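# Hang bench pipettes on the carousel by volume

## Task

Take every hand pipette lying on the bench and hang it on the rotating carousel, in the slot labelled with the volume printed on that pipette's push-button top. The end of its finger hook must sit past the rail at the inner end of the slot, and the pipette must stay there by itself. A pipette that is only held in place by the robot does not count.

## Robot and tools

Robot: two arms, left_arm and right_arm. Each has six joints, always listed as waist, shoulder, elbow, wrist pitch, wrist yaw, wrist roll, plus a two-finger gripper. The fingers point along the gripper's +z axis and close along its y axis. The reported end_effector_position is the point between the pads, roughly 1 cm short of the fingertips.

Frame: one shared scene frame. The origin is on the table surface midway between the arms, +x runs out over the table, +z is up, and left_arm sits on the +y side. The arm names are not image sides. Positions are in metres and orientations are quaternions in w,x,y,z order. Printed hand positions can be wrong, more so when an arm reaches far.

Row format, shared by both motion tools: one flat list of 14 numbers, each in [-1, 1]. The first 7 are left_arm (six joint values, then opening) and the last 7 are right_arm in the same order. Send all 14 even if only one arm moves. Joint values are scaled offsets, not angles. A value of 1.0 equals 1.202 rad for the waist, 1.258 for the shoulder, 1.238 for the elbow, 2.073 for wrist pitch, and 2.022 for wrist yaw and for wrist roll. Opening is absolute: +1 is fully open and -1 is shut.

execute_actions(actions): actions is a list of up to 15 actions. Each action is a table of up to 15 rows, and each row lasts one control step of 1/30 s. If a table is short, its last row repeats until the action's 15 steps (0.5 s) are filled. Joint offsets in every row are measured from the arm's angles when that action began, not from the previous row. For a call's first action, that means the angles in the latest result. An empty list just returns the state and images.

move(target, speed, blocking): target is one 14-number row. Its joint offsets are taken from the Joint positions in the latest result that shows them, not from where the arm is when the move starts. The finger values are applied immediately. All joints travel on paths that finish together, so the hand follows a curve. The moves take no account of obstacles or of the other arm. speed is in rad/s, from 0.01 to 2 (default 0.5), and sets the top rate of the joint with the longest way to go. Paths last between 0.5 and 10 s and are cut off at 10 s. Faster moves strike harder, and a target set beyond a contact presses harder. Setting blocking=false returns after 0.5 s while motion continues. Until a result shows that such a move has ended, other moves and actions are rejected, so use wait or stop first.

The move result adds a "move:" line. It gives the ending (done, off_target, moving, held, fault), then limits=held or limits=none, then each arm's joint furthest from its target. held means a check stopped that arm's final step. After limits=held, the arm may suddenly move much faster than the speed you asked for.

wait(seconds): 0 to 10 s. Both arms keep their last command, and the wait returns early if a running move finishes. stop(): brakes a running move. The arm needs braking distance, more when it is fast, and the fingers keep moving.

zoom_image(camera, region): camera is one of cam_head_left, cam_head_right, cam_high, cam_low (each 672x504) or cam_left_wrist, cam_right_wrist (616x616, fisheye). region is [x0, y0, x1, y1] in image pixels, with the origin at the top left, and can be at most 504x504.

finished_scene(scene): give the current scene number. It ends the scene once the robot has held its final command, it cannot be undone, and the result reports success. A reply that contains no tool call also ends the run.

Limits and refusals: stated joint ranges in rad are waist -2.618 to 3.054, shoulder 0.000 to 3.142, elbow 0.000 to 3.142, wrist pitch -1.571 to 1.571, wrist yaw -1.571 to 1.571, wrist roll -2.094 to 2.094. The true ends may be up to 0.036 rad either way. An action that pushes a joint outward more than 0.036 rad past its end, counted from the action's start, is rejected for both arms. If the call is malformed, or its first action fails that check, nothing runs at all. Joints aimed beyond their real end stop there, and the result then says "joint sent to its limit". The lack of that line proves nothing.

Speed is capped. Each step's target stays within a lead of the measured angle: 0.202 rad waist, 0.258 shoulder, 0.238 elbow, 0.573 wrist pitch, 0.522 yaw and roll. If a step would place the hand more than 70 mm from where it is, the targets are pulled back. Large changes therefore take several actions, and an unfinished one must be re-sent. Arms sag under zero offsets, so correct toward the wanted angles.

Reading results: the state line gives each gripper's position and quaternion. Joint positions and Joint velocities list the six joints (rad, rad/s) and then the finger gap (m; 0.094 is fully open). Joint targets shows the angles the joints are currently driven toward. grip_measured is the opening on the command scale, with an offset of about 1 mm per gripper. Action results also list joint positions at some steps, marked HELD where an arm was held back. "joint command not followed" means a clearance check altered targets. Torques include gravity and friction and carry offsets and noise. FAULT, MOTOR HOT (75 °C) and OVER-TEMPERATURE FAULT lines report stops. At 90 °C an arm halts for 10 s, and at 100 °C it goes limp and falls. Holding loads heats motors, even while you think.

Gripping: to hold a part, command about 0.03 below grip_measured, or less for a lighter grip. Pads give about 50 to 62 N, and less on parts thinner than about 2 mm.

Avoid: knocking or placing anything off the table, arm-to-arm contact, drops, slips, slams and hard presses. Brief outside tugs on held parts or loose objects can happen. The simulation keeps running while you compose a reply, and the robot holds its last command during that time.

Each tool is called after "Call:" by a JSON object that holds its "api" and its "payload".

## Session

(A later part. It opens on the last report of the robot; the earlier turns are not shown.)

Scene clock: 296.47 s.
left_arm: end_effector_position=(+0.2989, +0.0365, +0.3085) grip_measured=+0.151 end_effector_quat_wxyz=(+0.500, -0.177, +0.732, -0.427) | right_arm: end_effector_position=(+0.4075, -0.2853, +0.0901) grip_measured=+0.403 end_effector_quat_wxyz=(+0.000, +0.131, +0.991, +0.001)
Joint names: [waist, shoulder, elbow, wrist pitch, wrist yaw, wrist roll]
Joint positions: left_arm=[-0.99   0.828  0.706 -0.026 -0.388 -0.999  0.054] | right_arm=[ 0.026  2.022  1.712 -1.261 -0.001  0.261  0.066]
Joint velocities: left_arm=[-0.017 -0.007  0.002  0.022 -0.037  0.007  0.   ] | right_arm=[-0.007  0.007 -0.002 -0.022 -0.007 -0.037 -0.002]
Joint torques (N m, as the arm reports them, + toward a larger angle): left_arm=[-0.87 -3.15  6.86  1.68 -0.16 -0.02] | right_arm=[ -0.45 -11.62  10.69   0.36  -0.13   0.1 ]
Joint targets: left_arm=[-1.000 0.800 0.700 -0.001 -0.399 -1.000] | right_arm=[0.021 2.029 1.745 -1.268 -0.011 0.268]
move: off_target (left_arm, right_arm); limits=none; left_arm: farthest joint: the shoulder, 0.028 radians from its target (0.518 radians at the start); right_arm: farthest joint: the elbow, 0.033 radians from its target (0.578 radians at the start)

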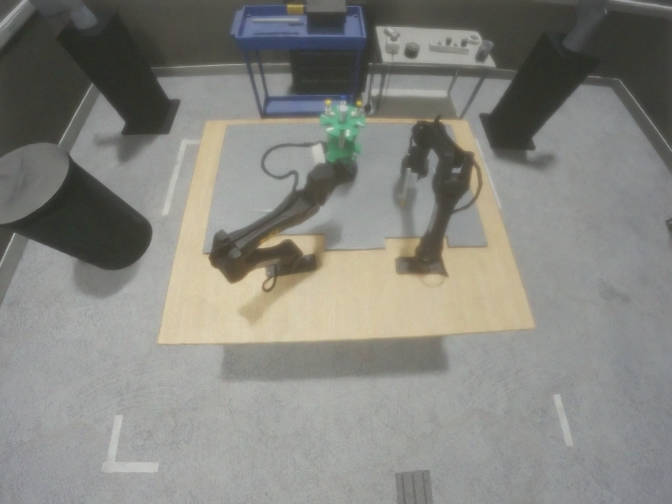

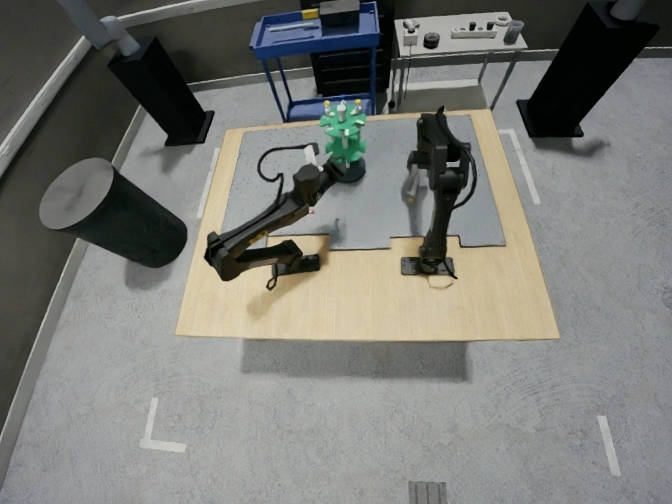

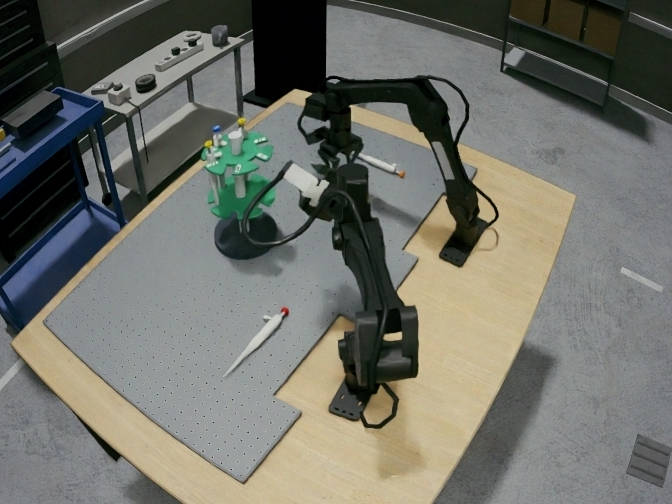

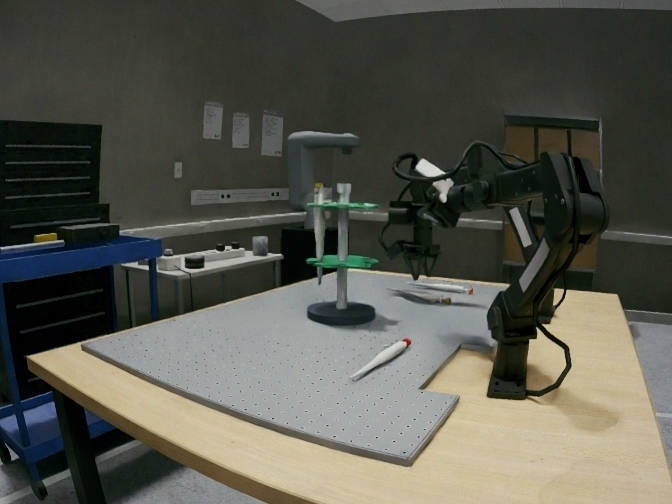

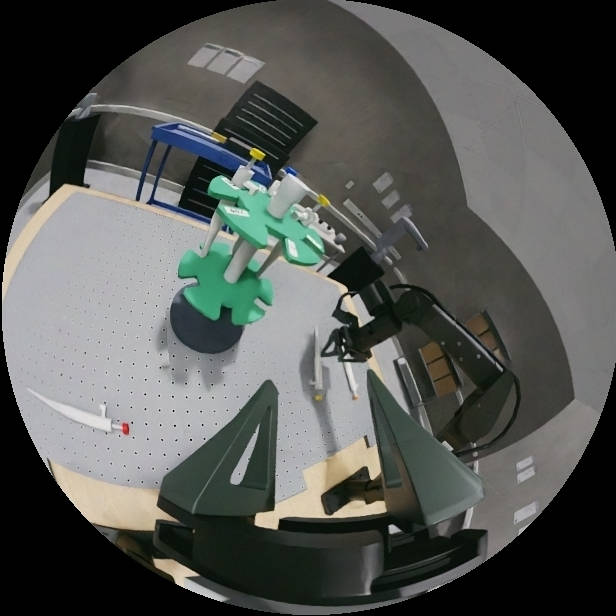

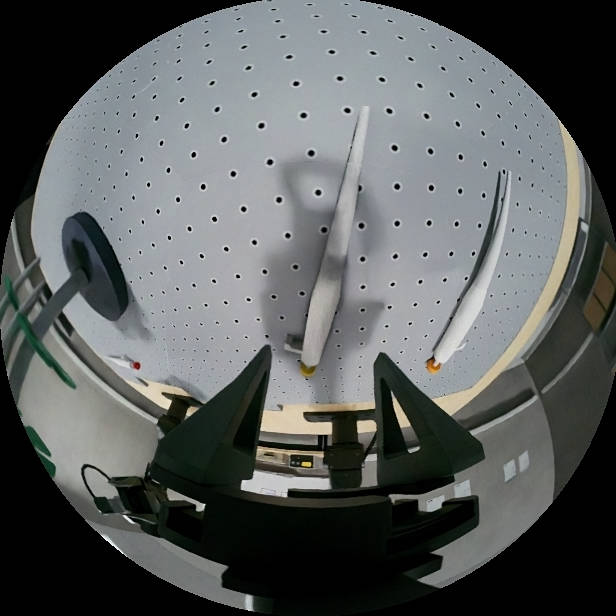

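Call:
{"api": "move", "payload": {"target": [-0.450, 0.405, -0.256, 0.391, -0.198, -0.378, 0.15, -0.0096, 0.0056, -0.1166, 0.0722, -0.005, 0.0227, 0.4], "speed": 0.7}}

Scene clock: 334.70 s.
left_arm: end_effector_position=(+0.2204, -0.0809, +0.1812) grip_measured=+0.151 end_effector_quat_wxyz=(+0.283, -0.370, +0.650, -0.600) | right_arm: end_effector_position=(+0.4041, -0.2853, +0.0573) grip_measured=+0.403 end_effector_quat_wxyz=(+0.002, +0.151, +0.989, +0.001)
Joint names: [waist, shoulder, elbow, wrist pitch, wrist yaw, wrist roll]
Joint positions: left_arm=[-1.522  1.333  0.4    0.767 -0.775 -1.765  0.054] | right_arm=[ 0.026  2.022  1.581 -1.125 -0.001  0.3    0.066]
Joint velocities: left_arm=[ 0.002 -0.027 -0.007  0.051  0.051 -0.037  0.   ] | right_arm=[-0.007 -0.007  0.037  0.022 -0.022  0.037 -0.001]
Joint torques (N m, as the arm reports them, + toward a larger angle): left_arm=[-0.76 -3.4   5.38  1.51 -0.22  0.01] | right_arm=[ -0.92 -11.51   6.6    0.63  -0.13   0.08]
Joint targets: left_arm=[-1.531 1.337 0.389 0.785 -0.788 -1.763] | right_arm=[0.014 2.029 1.568 -1.111 -0.011 0.307]
move: done; limits=none; left_arm: farthest joint: the wrist pitch, 0.018 radians from its target (0.810 radians at the start); right_arm: farthest joint: the elbow, 0.013 radians from its target (0.145 radians at the start)

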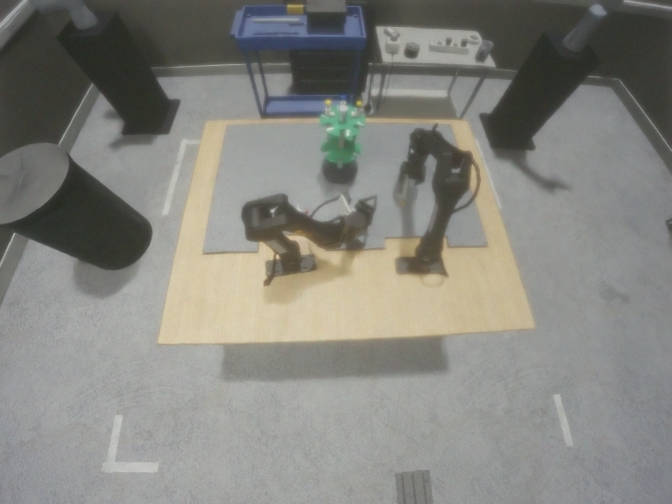

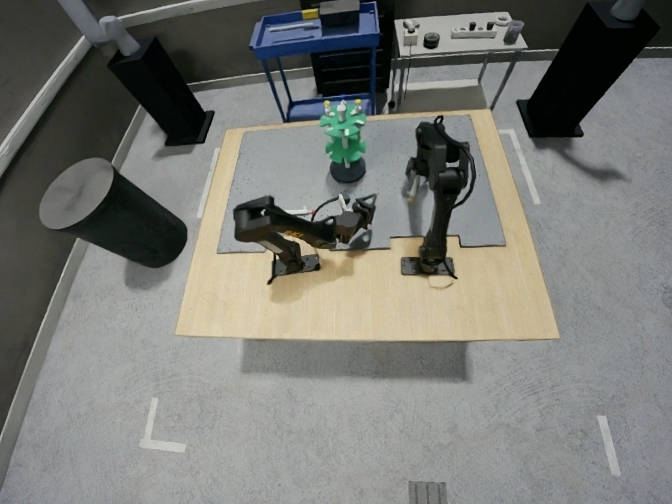

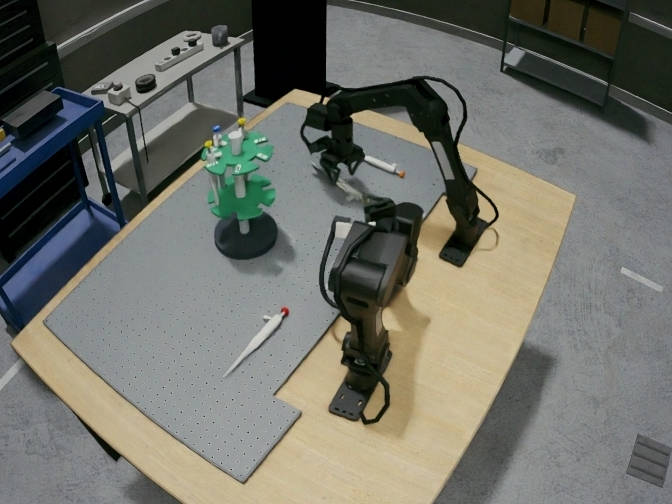

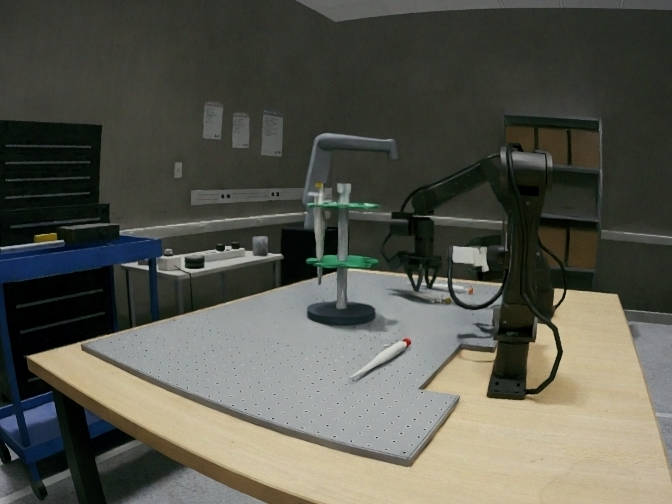

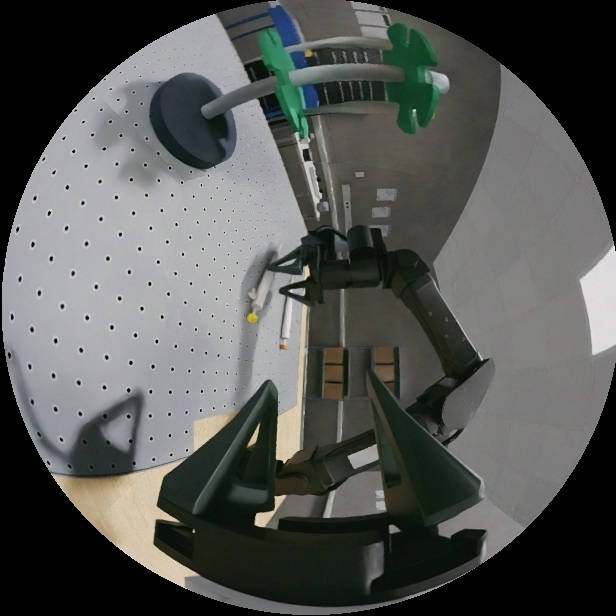

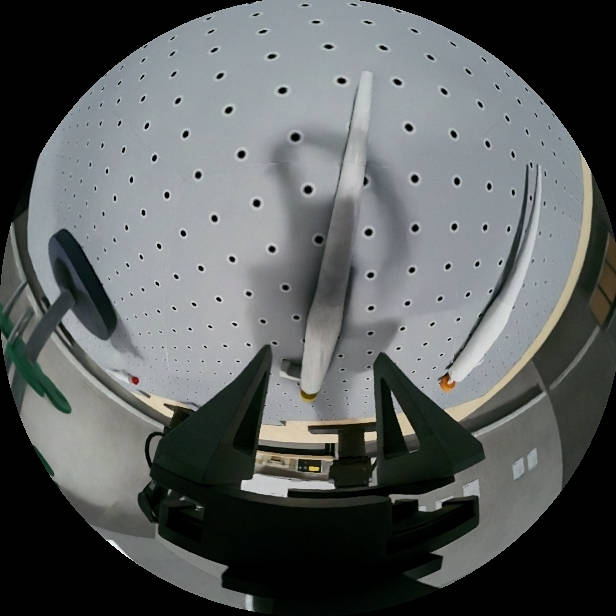

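Call:
{"api": "zoom_image", "payload": {"camera": "cam_low", "region": [375, 240, 480, 315]}}

Call:
{"api": "zoom_image", "payload": {"camera": "cam_left_wrist", "region": [230, 230, 340, 360]}}

Call:
{"api": "zoom_image", "payload": {"camera": "cam_high", "region": [295, 120, 415, 220]}}

Region (375, 240, 480, 315) of cam_low's 672x504 image, scaled by 4.800, with more detail than that image has; it fills the top 360 rows of this view, and the rest is white.

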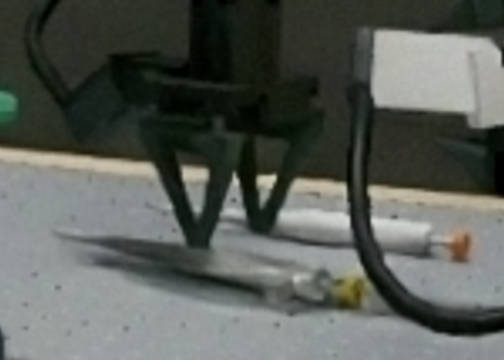

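Region (230, 230, 340, 360) of cam_left_wrist's 616x616 image, scaled by 3.877, with more detail than that image has; it fills the left 426 columns of this view, and the rest is white.

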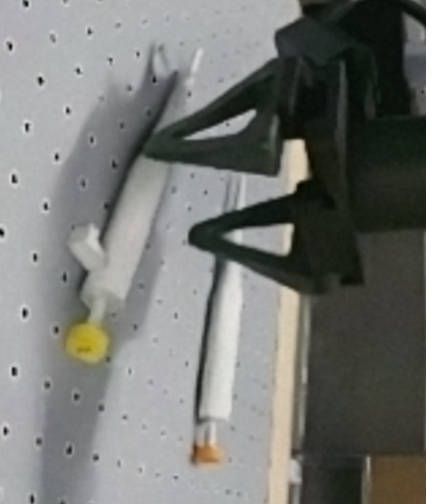

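Region (295, 120, 415, 220) of cam_high's 672x504 image, scaled by 4.200, with more detail than that image has.

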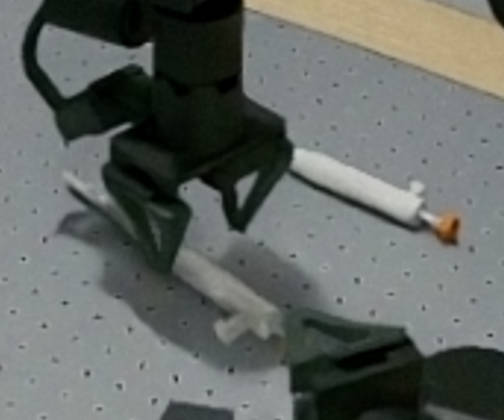

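Call:
{"api": "move", "payload": {"target": [0, 0, 0.004, 0.004, 0, 0, 0.15, 0, 0.0207, -0.0602, 0.0425, 0, 0.003, 0.3], "speed": 0.15}}

Scene clock: 359.60 s.
left_arm: end_effector_position=(+0.2205, -0.0808, +0.1813) grip_measured=+0.151 end_effector_quat_wxyz=(+0.283, -0.371, +0.649, -0.601) | right_arm: end_effector_position=(+0.4019, -0.2853, +0.0362) grip_measured=+0.303 end_effector_quat_wxyz=(-0.000, +0.151, +0.989, +0.000)
Joint names: [waist, shoulder, elbow, wrist pitch, wrist yaw, wrist roll]
Joint positions: left_arm=[-1.522  1.333  0.4    0.767 -0.776 -1.767  0.054] | right_arm=[ 0.026  2.038  1.518 -1.051 -0.001  0.3    0.061]
Joint velocities: left_arm=[-0.022 -0.012  0.002 -0.007  0.007 -0.037 -0.   ] | right_arm=[-0.002  0.002  0.002 -0.022 -0.037 -0.081 -0.001]
Joint torques (N m, as the arm reports them, + toward a larger angle): left_arm=[ 0.01 -3.67  6.56  1.41 -0.07  0.02] | right_arm=[ -0.01 -11.36   6.55   0.62  -0.01   0.08]
Joint targets: left_arm=[-1.522 1.333 0.405 0.775 -0.775 -1.765] | right_arm=[0.026 2.048 1.506 -1.037 -0.001 0.306]
move: done; limits=none; left_arm: farthest joint: the wrist pitch, 0.008 radians from its target (0.008 radians at the start); right_arm: farthest joint: the wrist pitch, 0.014 radians from its target (0.088 radians at the start)

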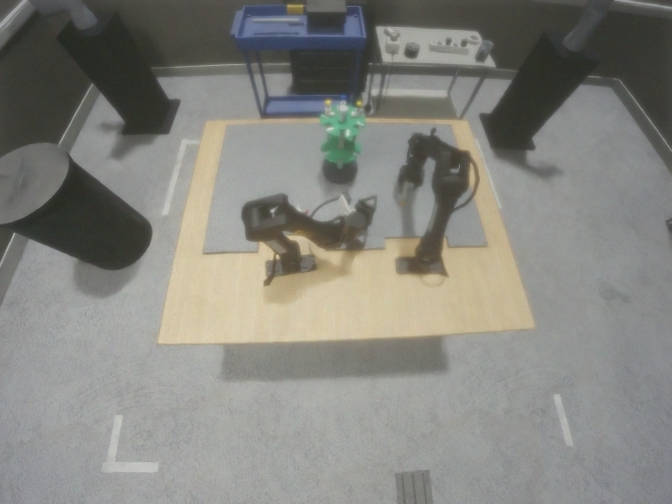

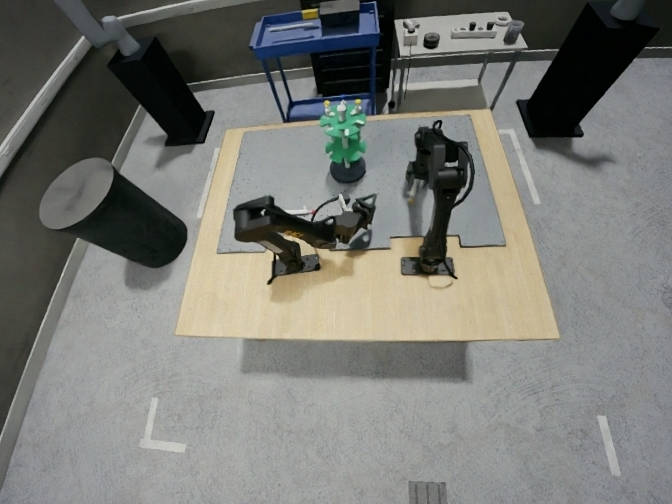

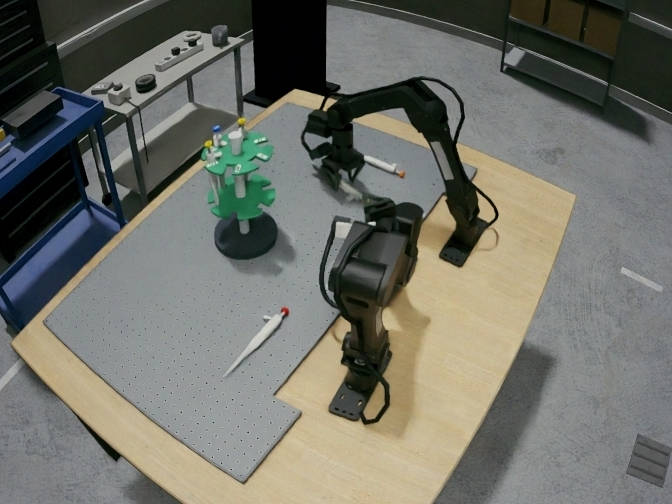

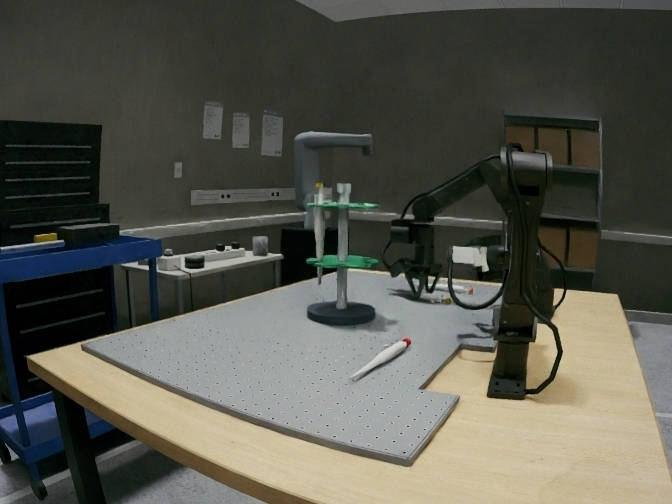

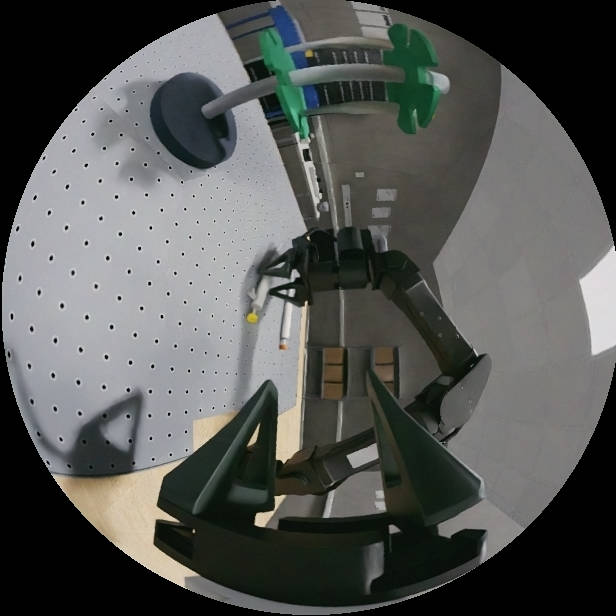

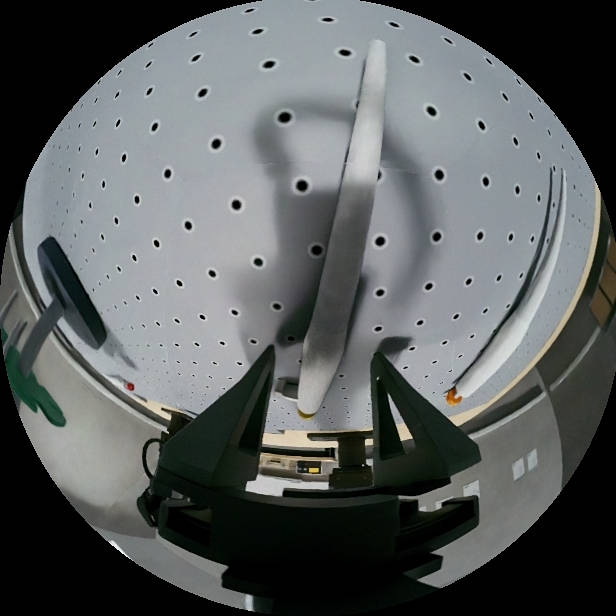

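Call:
{"api": "zoom_image", "payload": {"camera": "cam_low", "region": [375, 240, 480, 315]}}

Call:
{"api": "zoom_image", "payload": {"camera": "cam_left_wrist", "region": [235, 235, 325, 335]}}

Call:
{"api": "zoom_image", "payload": {"camera": "cam_right_wrist", "region": [240, 290, 420, 440]}}

Region (375, 240, 480, 315) of cam_low's 672x504 image, scaled by 4.800, with more detail than that image has; it fills the top 360 rows of this view, and the rest is white.

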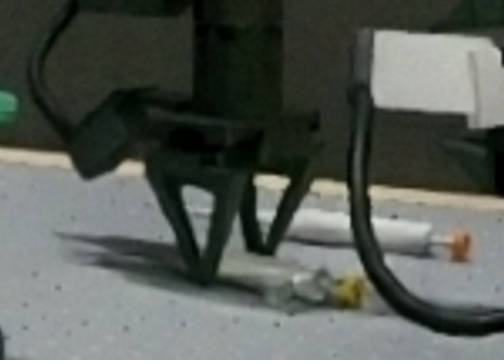

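Region (235, 235, 325, 335) of cam_left_wrist's 616x616 image, scaled by 5.040, with more detail than that image has; it fills the left 454 columns of this view, and the rest is white.

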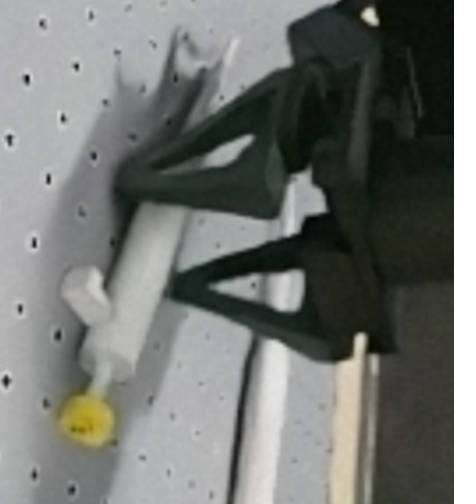

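Region (240, 290, 420, 440) of cam_right_wrist's 616x616 image, scaled by 2.800, with more detail than that image has.

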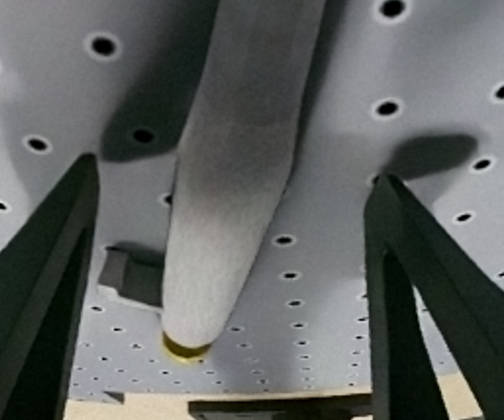

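Call:
{"api": "execute_actions", "payload": {"actions": [[[0,0,0.004,0.004,0,0,0.15, 0,0.006,-0.012,0.008,0,0.003,0.25],[0,0,0.004,0.004,0,0,0.15, 0,0.006,-0.014,0.009,0,0.003,0.2],[0,0,0.004,0.004,0,0,0.15, 0,0.006,-0.016,0.010,0,0.003,0.15],[0,0,0.004,0.004,0,0,0.15, 0,0.006,-0.018,0.0115,0,0.003,0.1],[0,0,0.004,0.004,0,0,0.15, 0,0.006,-0.020,0.013,0,0.003,0.05],[0,0,0.004,0.004,0,0,0.15, 0,0.006,-0.022,0.014,0,0.003,0.0],[0,0,0.004,0.004,0,0,0.15, 0,0.006,-0.023,0.0147,0,0.003,-0.05],[0,0,0.004,0.004,0,0,0.15, 0,0.006,-0.023,0.0147,0,0.003,-0.1],[0,0,0.004,0.004,0,0,0.15, 0,0.006,-0.023,0.0147,0,0.003,-0.15],[0,0,0.004,0.004,0,0,0.15, 0,0.006,-0.023,0.0147,0,0.003,-0.2],[0,0,0.004,0.004,0,0,0.15, 0,0.006,-0.023,0.0147,0,0.003,-0.25],[0,0,0.004,0.004,0,0,0.15, 0,0.006,-0.023,0.0147,0,0.003,-0.3]],[[0,0,0.004,0.004,0,0,0.15, 0,0,0,0.003,0,0,-0.32],[0,0,0.004,0.004,0,0,0.15, 0,0,0,0.003,0,0,-0.34],[0,0,0.004,0.004,0,0,0.15, 0,0,0,0.003,0,0,-0.36],[0,0,0.004,0.004,0,0,0.15, 0,0,0,0.003,0,0,-0.38],[0,0,0.004,0.004,0,0,0.15, 0,0,0,0.003,0,0,-0.40],[0,0,0.004,0.004,0,0,0.15, 0,0,0,0.003,0,0,-0.415],[0,0,0.004,0.004,0,0,0.15, 0,0,0,0.003,0,0,-0.43],[0,0,0.004,0.004,0,0,0.15, 0,0,0,0.003,0,0,-0.445],[0,0,0.004,0.004,0,0,0.15, 0,0,0,0.003,0,0,-0.46],[0,0,0.004,0.004,0,0,0.15, 0,0,0,0.003,0,0,-0.475],[0,0,0.004,0.004,0,0,0.15, 0,0,0,0.003,0,0,-0.49],[0,0,0.004,0.004,0,0,0.15, 0,0,0,0.003,0,0,-0.50]]]}}

Scene clock: 390.73 s.
left_arm: end_effector_position=(+0.2205, -0.0808, +0.1813) grip_measured=+0.151 end_effector_quat_wxyz=(+0.281, -0.373, +0.648, -0.601) | right_arm: end_effector_position=(+0.4005, -0.2851, +0.0323) grip_measured=-0.497 end_effector_quat_wxyz=(-0.001, +0.151, +0.989, +0.001)
Joint names: [waist, shoulder, elbow, wrist pitch, wrist yaw, wrist roll]
Joint positions: left_arm=[-1.522  1.333  0.4    0.767 -0.776 -1.772  0.054] | right_arm=[ 0.026  2.038  1.502 -1.036 -0.003  0.3    0.024]
Joint velocities: left_arm=[ 0.002 -0.027  0.002  0.007  0.007  0.037 -0.   ] | right_arm=[-0.002  0.002  0.002  0.007 -0.007  0.022 -0.   ]
Joint torques (N m, as the arm reports them, + toward a larger angle): left_arm=[ 0.02 -3.68  6.56  1.42 -0.07  0.02] | right_arm=[ -0.01 -12.28   7.55   0.52  -0.01  -0.01]
Joint targets: left_arm=[-1.522 1.333 0.405 0.775 -0.776 -1.770] | right_arm=[0.026 2.038 1.502 -1.030 -0.001 0.300]
Step readings (joint positions; steps 1 to 15: 1st action; 16 to 30: 2nd action):
0: left_arm=[-1.522 1.333 0.400 0.767 -0.776 -1.767] | right_arm=[0.026 2.038 1.518 -1.051 -0.001 0.300]
1: left_arm=[-1.522 1.333 0.400 0.767 -0.776 -1.768] | right_arm=[0.026 2.038 1.518 -1.050 -0.001 0.300]
2: left_arm=[-1.522 1.333 0.400 0.767 -0.776 -1.768] | right_arm=[0.026 2.038 1.518 -1.050 -0.001 0.300]
4: left_arm=[-1.522 1.333 0.400 0.767 -0.776 -1.769] | right_arm=[0.026 2.038 1.518 -1.048 -0.001 0.300]
8: left_arm=[-1.522 1.333 0.400 0.767 -0.776 -1.769] | right_arm=[0.026 2.038 1.508 -1.039 -0.001 0.300]
15: left_arm=[-1.522 1.333 0.400 0.767 -0.776 -1.770] | right_arm=[0.026 2.038 1.502 -1.036 -0.001 0.300]
16: left_arm=[-1.522 1.333 0.400 0.767 -0.776 -1.770] | right_arm=[0.026 2.038 1.502 -1.036 -0.001 0.300]
17: left_arm=[-1.522 1.333 0.400 0.767 -0.776 -1.770] | right_arm=[0.026 2.038 1.502 -1.036 -0.001 0.300]
19: left_arm=[-1.522 1.333 0.400 0.767 -0.776 -1.771] | right_arm=[0.026 2.038 1.502 -1.036 -0.001 0.300]
23: left_arm=[-1.522 1.333 0.400 0.767 -0.776 -1.772] | right_arm=[0.026 2.038 1.502 -1.036 -0.002 0.300]
30: Joint positions above

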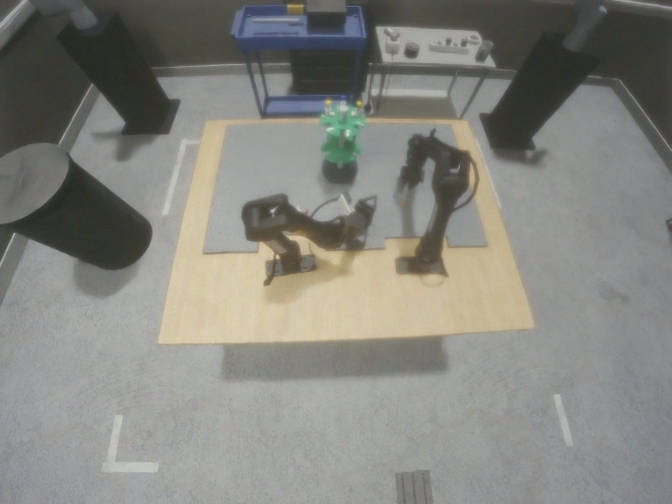

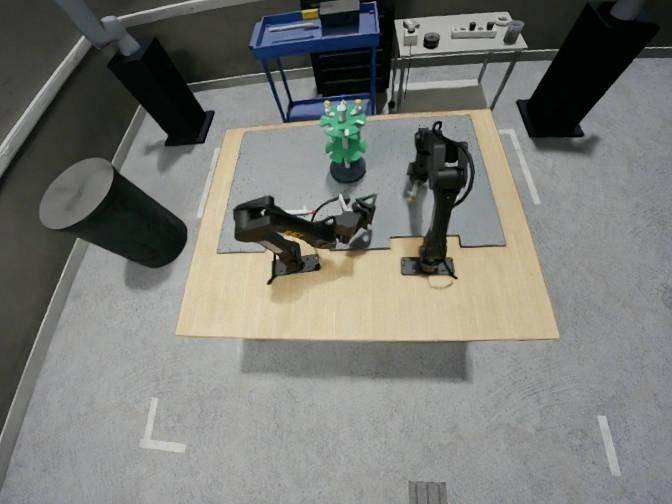

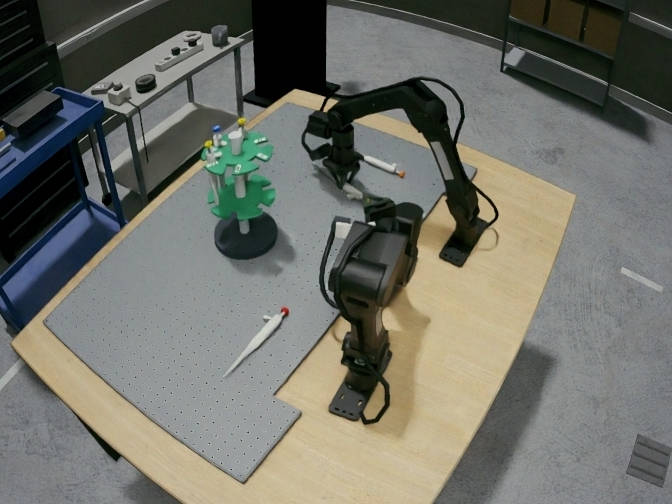

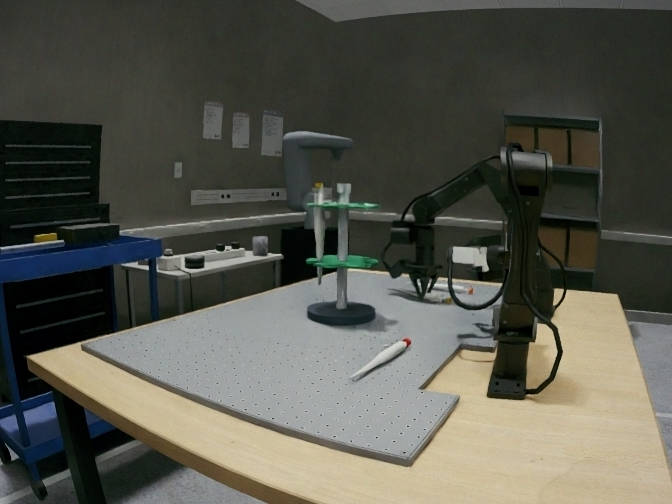

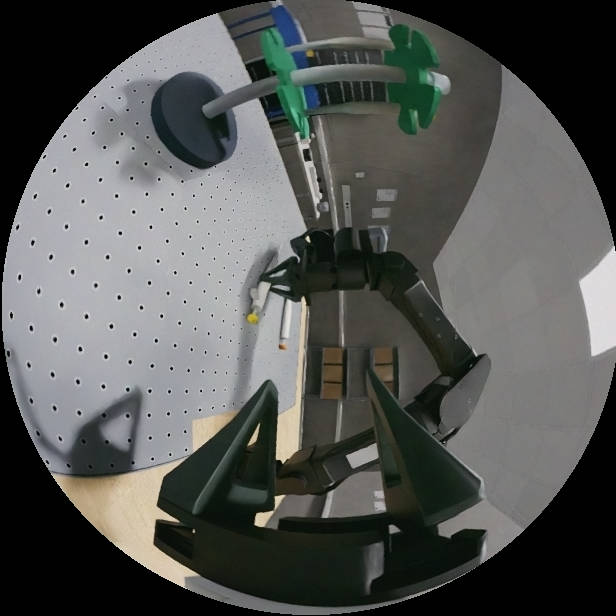

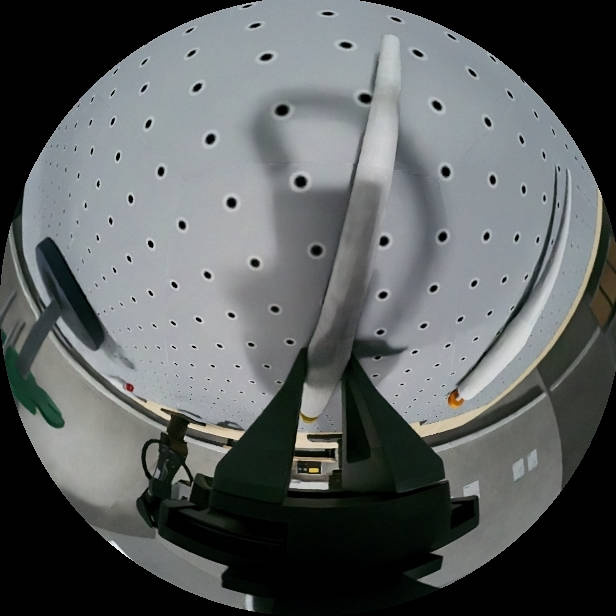

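Call:
{"api": "execute_actions", "payload": {"actions": [[[0,0,0.004,0.004,0,0.004,0.15, 0,0,0,0.003,0,0,-0.51],[0,0,0.004,0.004,0,0.004,0.15, 0,0,0,0.003,0,0,-0.52],[0,0,0.004,0.004,0,0.004,0.15, 0,0,0,0.003,0,0,-0.53],[0,0,0.004,0.004,0,0.004,0.15, 0,0,0,0.003,0,0,-0.54],[0,0,0.004,0.004,0,0.004,0.15, 0,0,0,0.003,0,0,-0.55],[0,0,0.004,0.004,0,0.004,0.15, 0,0,0,0.003,0,0,-0.56],[0,0,0.004,0.004,0,0.004,0.15, 0,0,0,0.003,0,0,-0.57]]]}}

Scene clock: 395.87 s.
left_arm: end_effector_position=(+0.2205, -0.0808, +0.1813) grip_measured=+0.151 end_effector_quat_wxyz=(+0.281, -0.373, +0.648, -0.601) | right_arm: end_effector_position=(+0.4005, -0.2850, +0.0323) grip_measured=-0.556 end_effector_quat_wxyz=(-0.001, +0.151, +0.989, +0.001)
Joint names: [waist, shoulder, elbow, wrist pitch, wrist yaw, wrist roll]
Joint positions: left_arm=[-1.522  1.333  0.4    0.767 -0.776 -1.772  0.054] | right_arm=[ 0.026  2.038  1.502 -1.036 -0.003  0.3    0.021]
Joint velocities: left_arm=[-0.007 -0.002  0.002  0.037 -0.022 -0.007  0.   ] | right_arm=[ 0.002 -0.007  0.002  0.007  0.022 -0.095 -0.001]
Joint torques (N m, as the arm reports them, + toward a larger angle): left_arm=[ 0.01 -3.67  6.56  1.42 -0.08  0.06] | right_arm=[  0.01 -12.22   7.5    0.52  -0.01   0.01]
Joint targets: left_arm=[-1.522 1.333 0.405 0.775 -0.776 -1.764] | right_arm=[0.026 2.038 1.502 -1.030 -0.002 0.300]
Step readings (joint positions):
0: left_arm=[-1.522 1.333 0.400 0.767 -0.776 -1.772] | right_arm=[0.026 2.038 1.502 -1.036 -0.003 0.300]
1: left_arm=[-1.522 1.333 0.400 0.767 -0.776 -1.772] | right_arm=[0.026 2.038 1.502 -1.036 -0.003 0.300]
2: left_arm=[-1.522 1.333 0.400 0.767 -0.776 -1.772] | right_arm=[0.026 2.038 1.502 -1.036 -0.003 0.300]
4: left_arm=[-1.522 1.333 0.400 0.767 -0.776 -1.772] | right_arm=[0.026 2.038 1.502 -1.036 -0.003 0.300]
8: left_arm=[-1.522 1.333 0.400 0.767 -0.776 -1.772] | right_arm=[0.026 2.038 1.502 -1.036 -0.003 0.300]
15: Joint positions above

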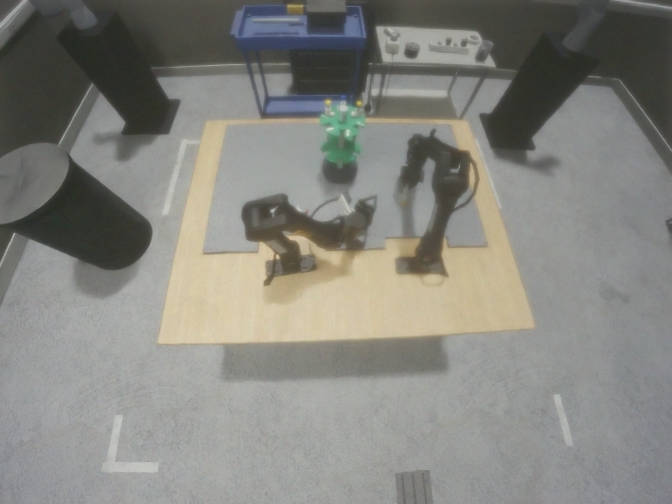

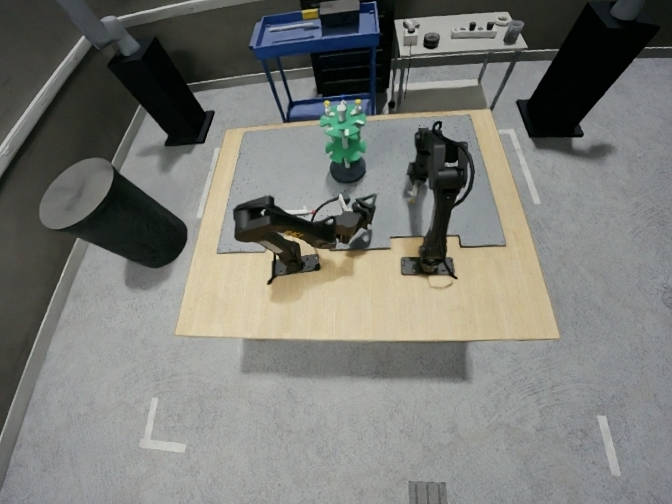

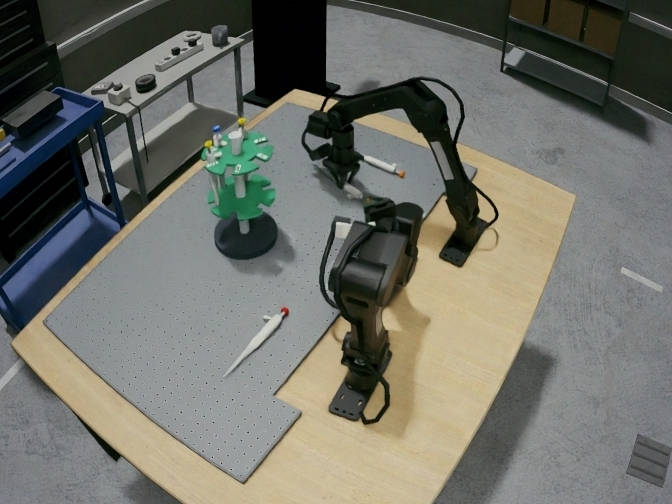

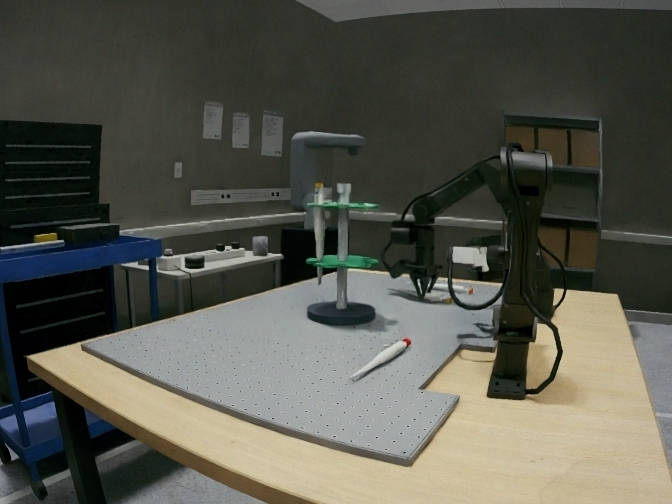

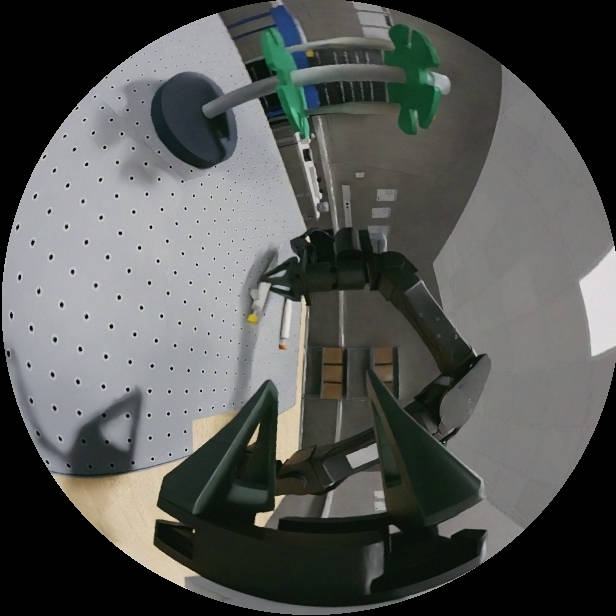

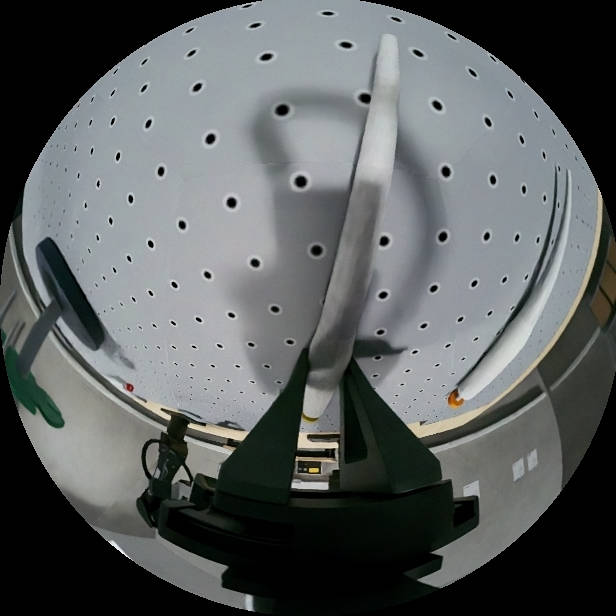

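Call:
{"api": "move", "payload": {"target": [0, 0, 0.004, 0.004, 0, 0.004, 0.15, 0, -0.1717, 0.012, -0.0936, 0, 0, -0.60], "speed": 0.3}}

Scene clock: 408.00 s.
left_arm: end_effector_position=(+0.2205, -0.0808, +0.1813) grip_measured=+0.151 end_effector_quat_wxyz=(+0.281, -0.373, +0.648, -0.602) | right_arm: end_effector_position=(+0.3645, -0.2849, +0.0979) grip_measured=-0.569 end_effector_quat_wxyz=(+0.002, +0.151, +0.989, +0.002)
Joint names: [waist, shoulder, elbow, wrist pitch, wrist yaw, wrist roll]
Joint positions: left_arm=[-1.522  1.333  0.4    0.767 -0.776 -1.773  0.054] | right_arm=[ 0.026  1.847  1.502 -1.222 -0.003  0.3    0.02 ]
Joint velocities: left_arm=[-0.007  0.007  0.002  0.037 -0.051 -0.066 -0.002] | right_arm=[ 0.017 -0.007 -0.002  0.022  0.007 -0.066  0.001]
Joint torques (N m, as the arm reports them, + toward a larger angle): left_arm=[ 0.01 -3.67  6.58  1.41 -0.07  0.07] | right_arm=[ -0.07 -12.7    9.09   0.35  -0.02   0.  ]
Joint targets: left_arm=[-1.522 1.333 0.405 0.775 -0.776 -1.764] | right_arm=[0.026 1.822 1.517 -1.230 -0.003 0.300]
move: off_target (right_arm); limits=none; left_arm: farthest joint: the wrist roll, 0.009 radians from its target (0.008 radians at the start); right_arm: farthest joint: the shoulder, 0.025 radians from its target (0.216 radians at the start)

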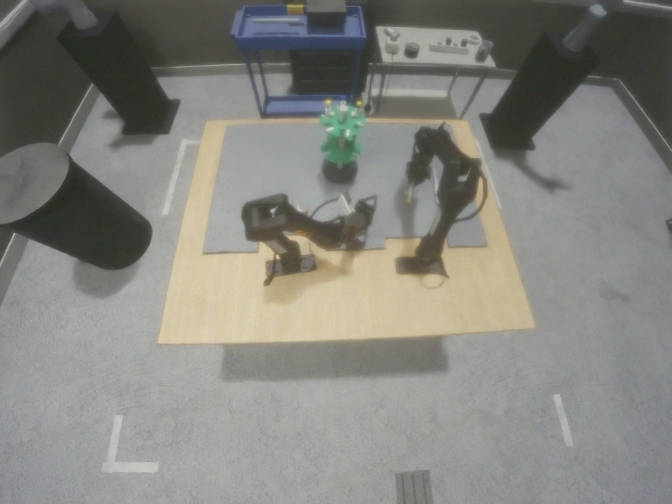

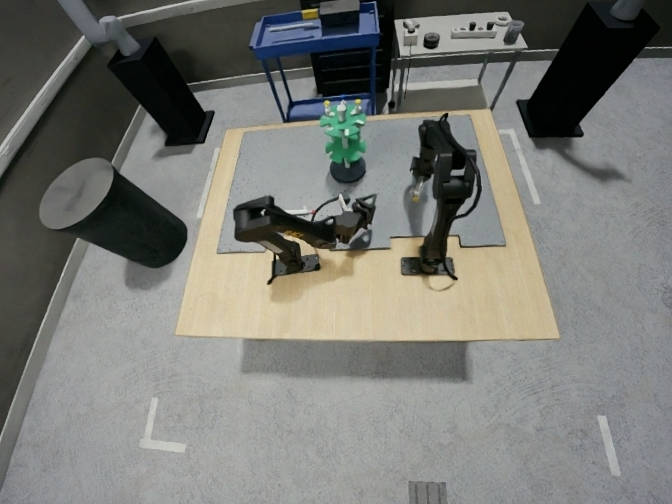

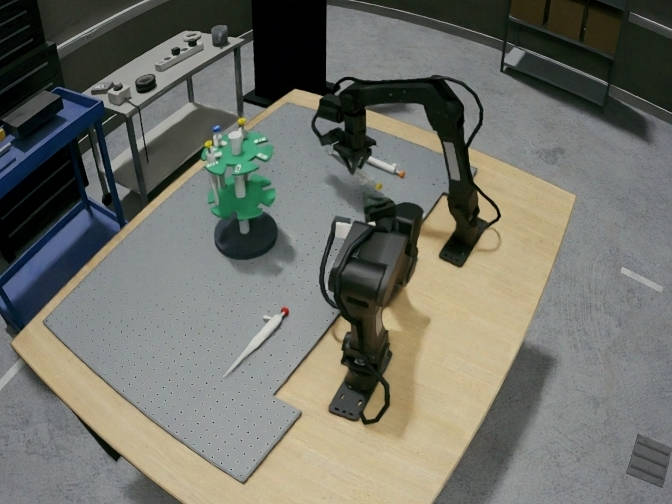

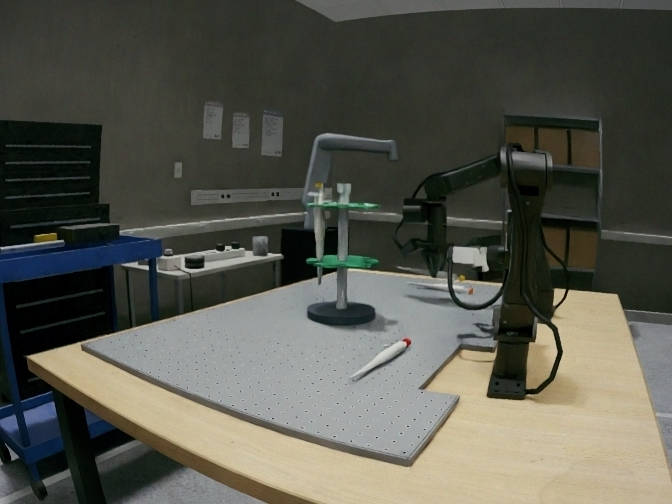

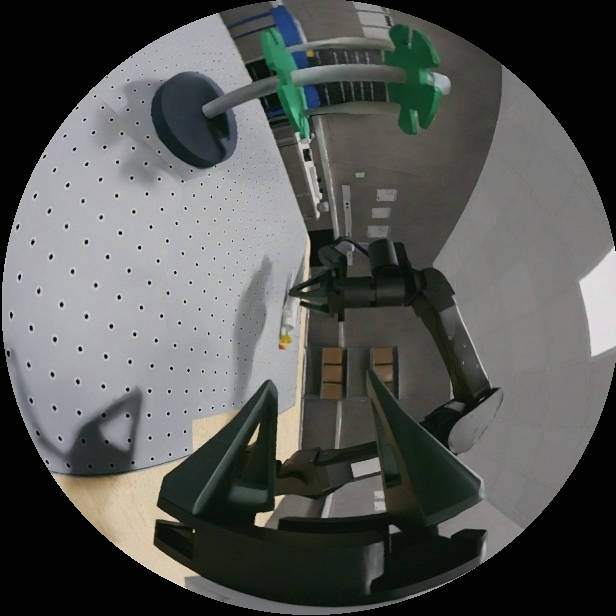

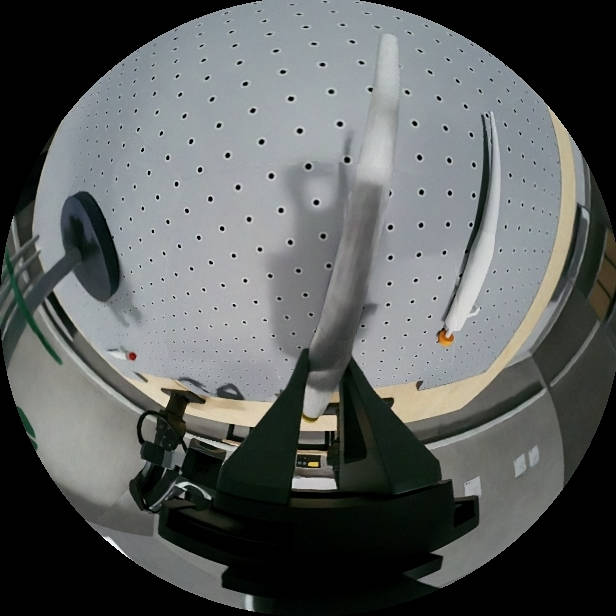

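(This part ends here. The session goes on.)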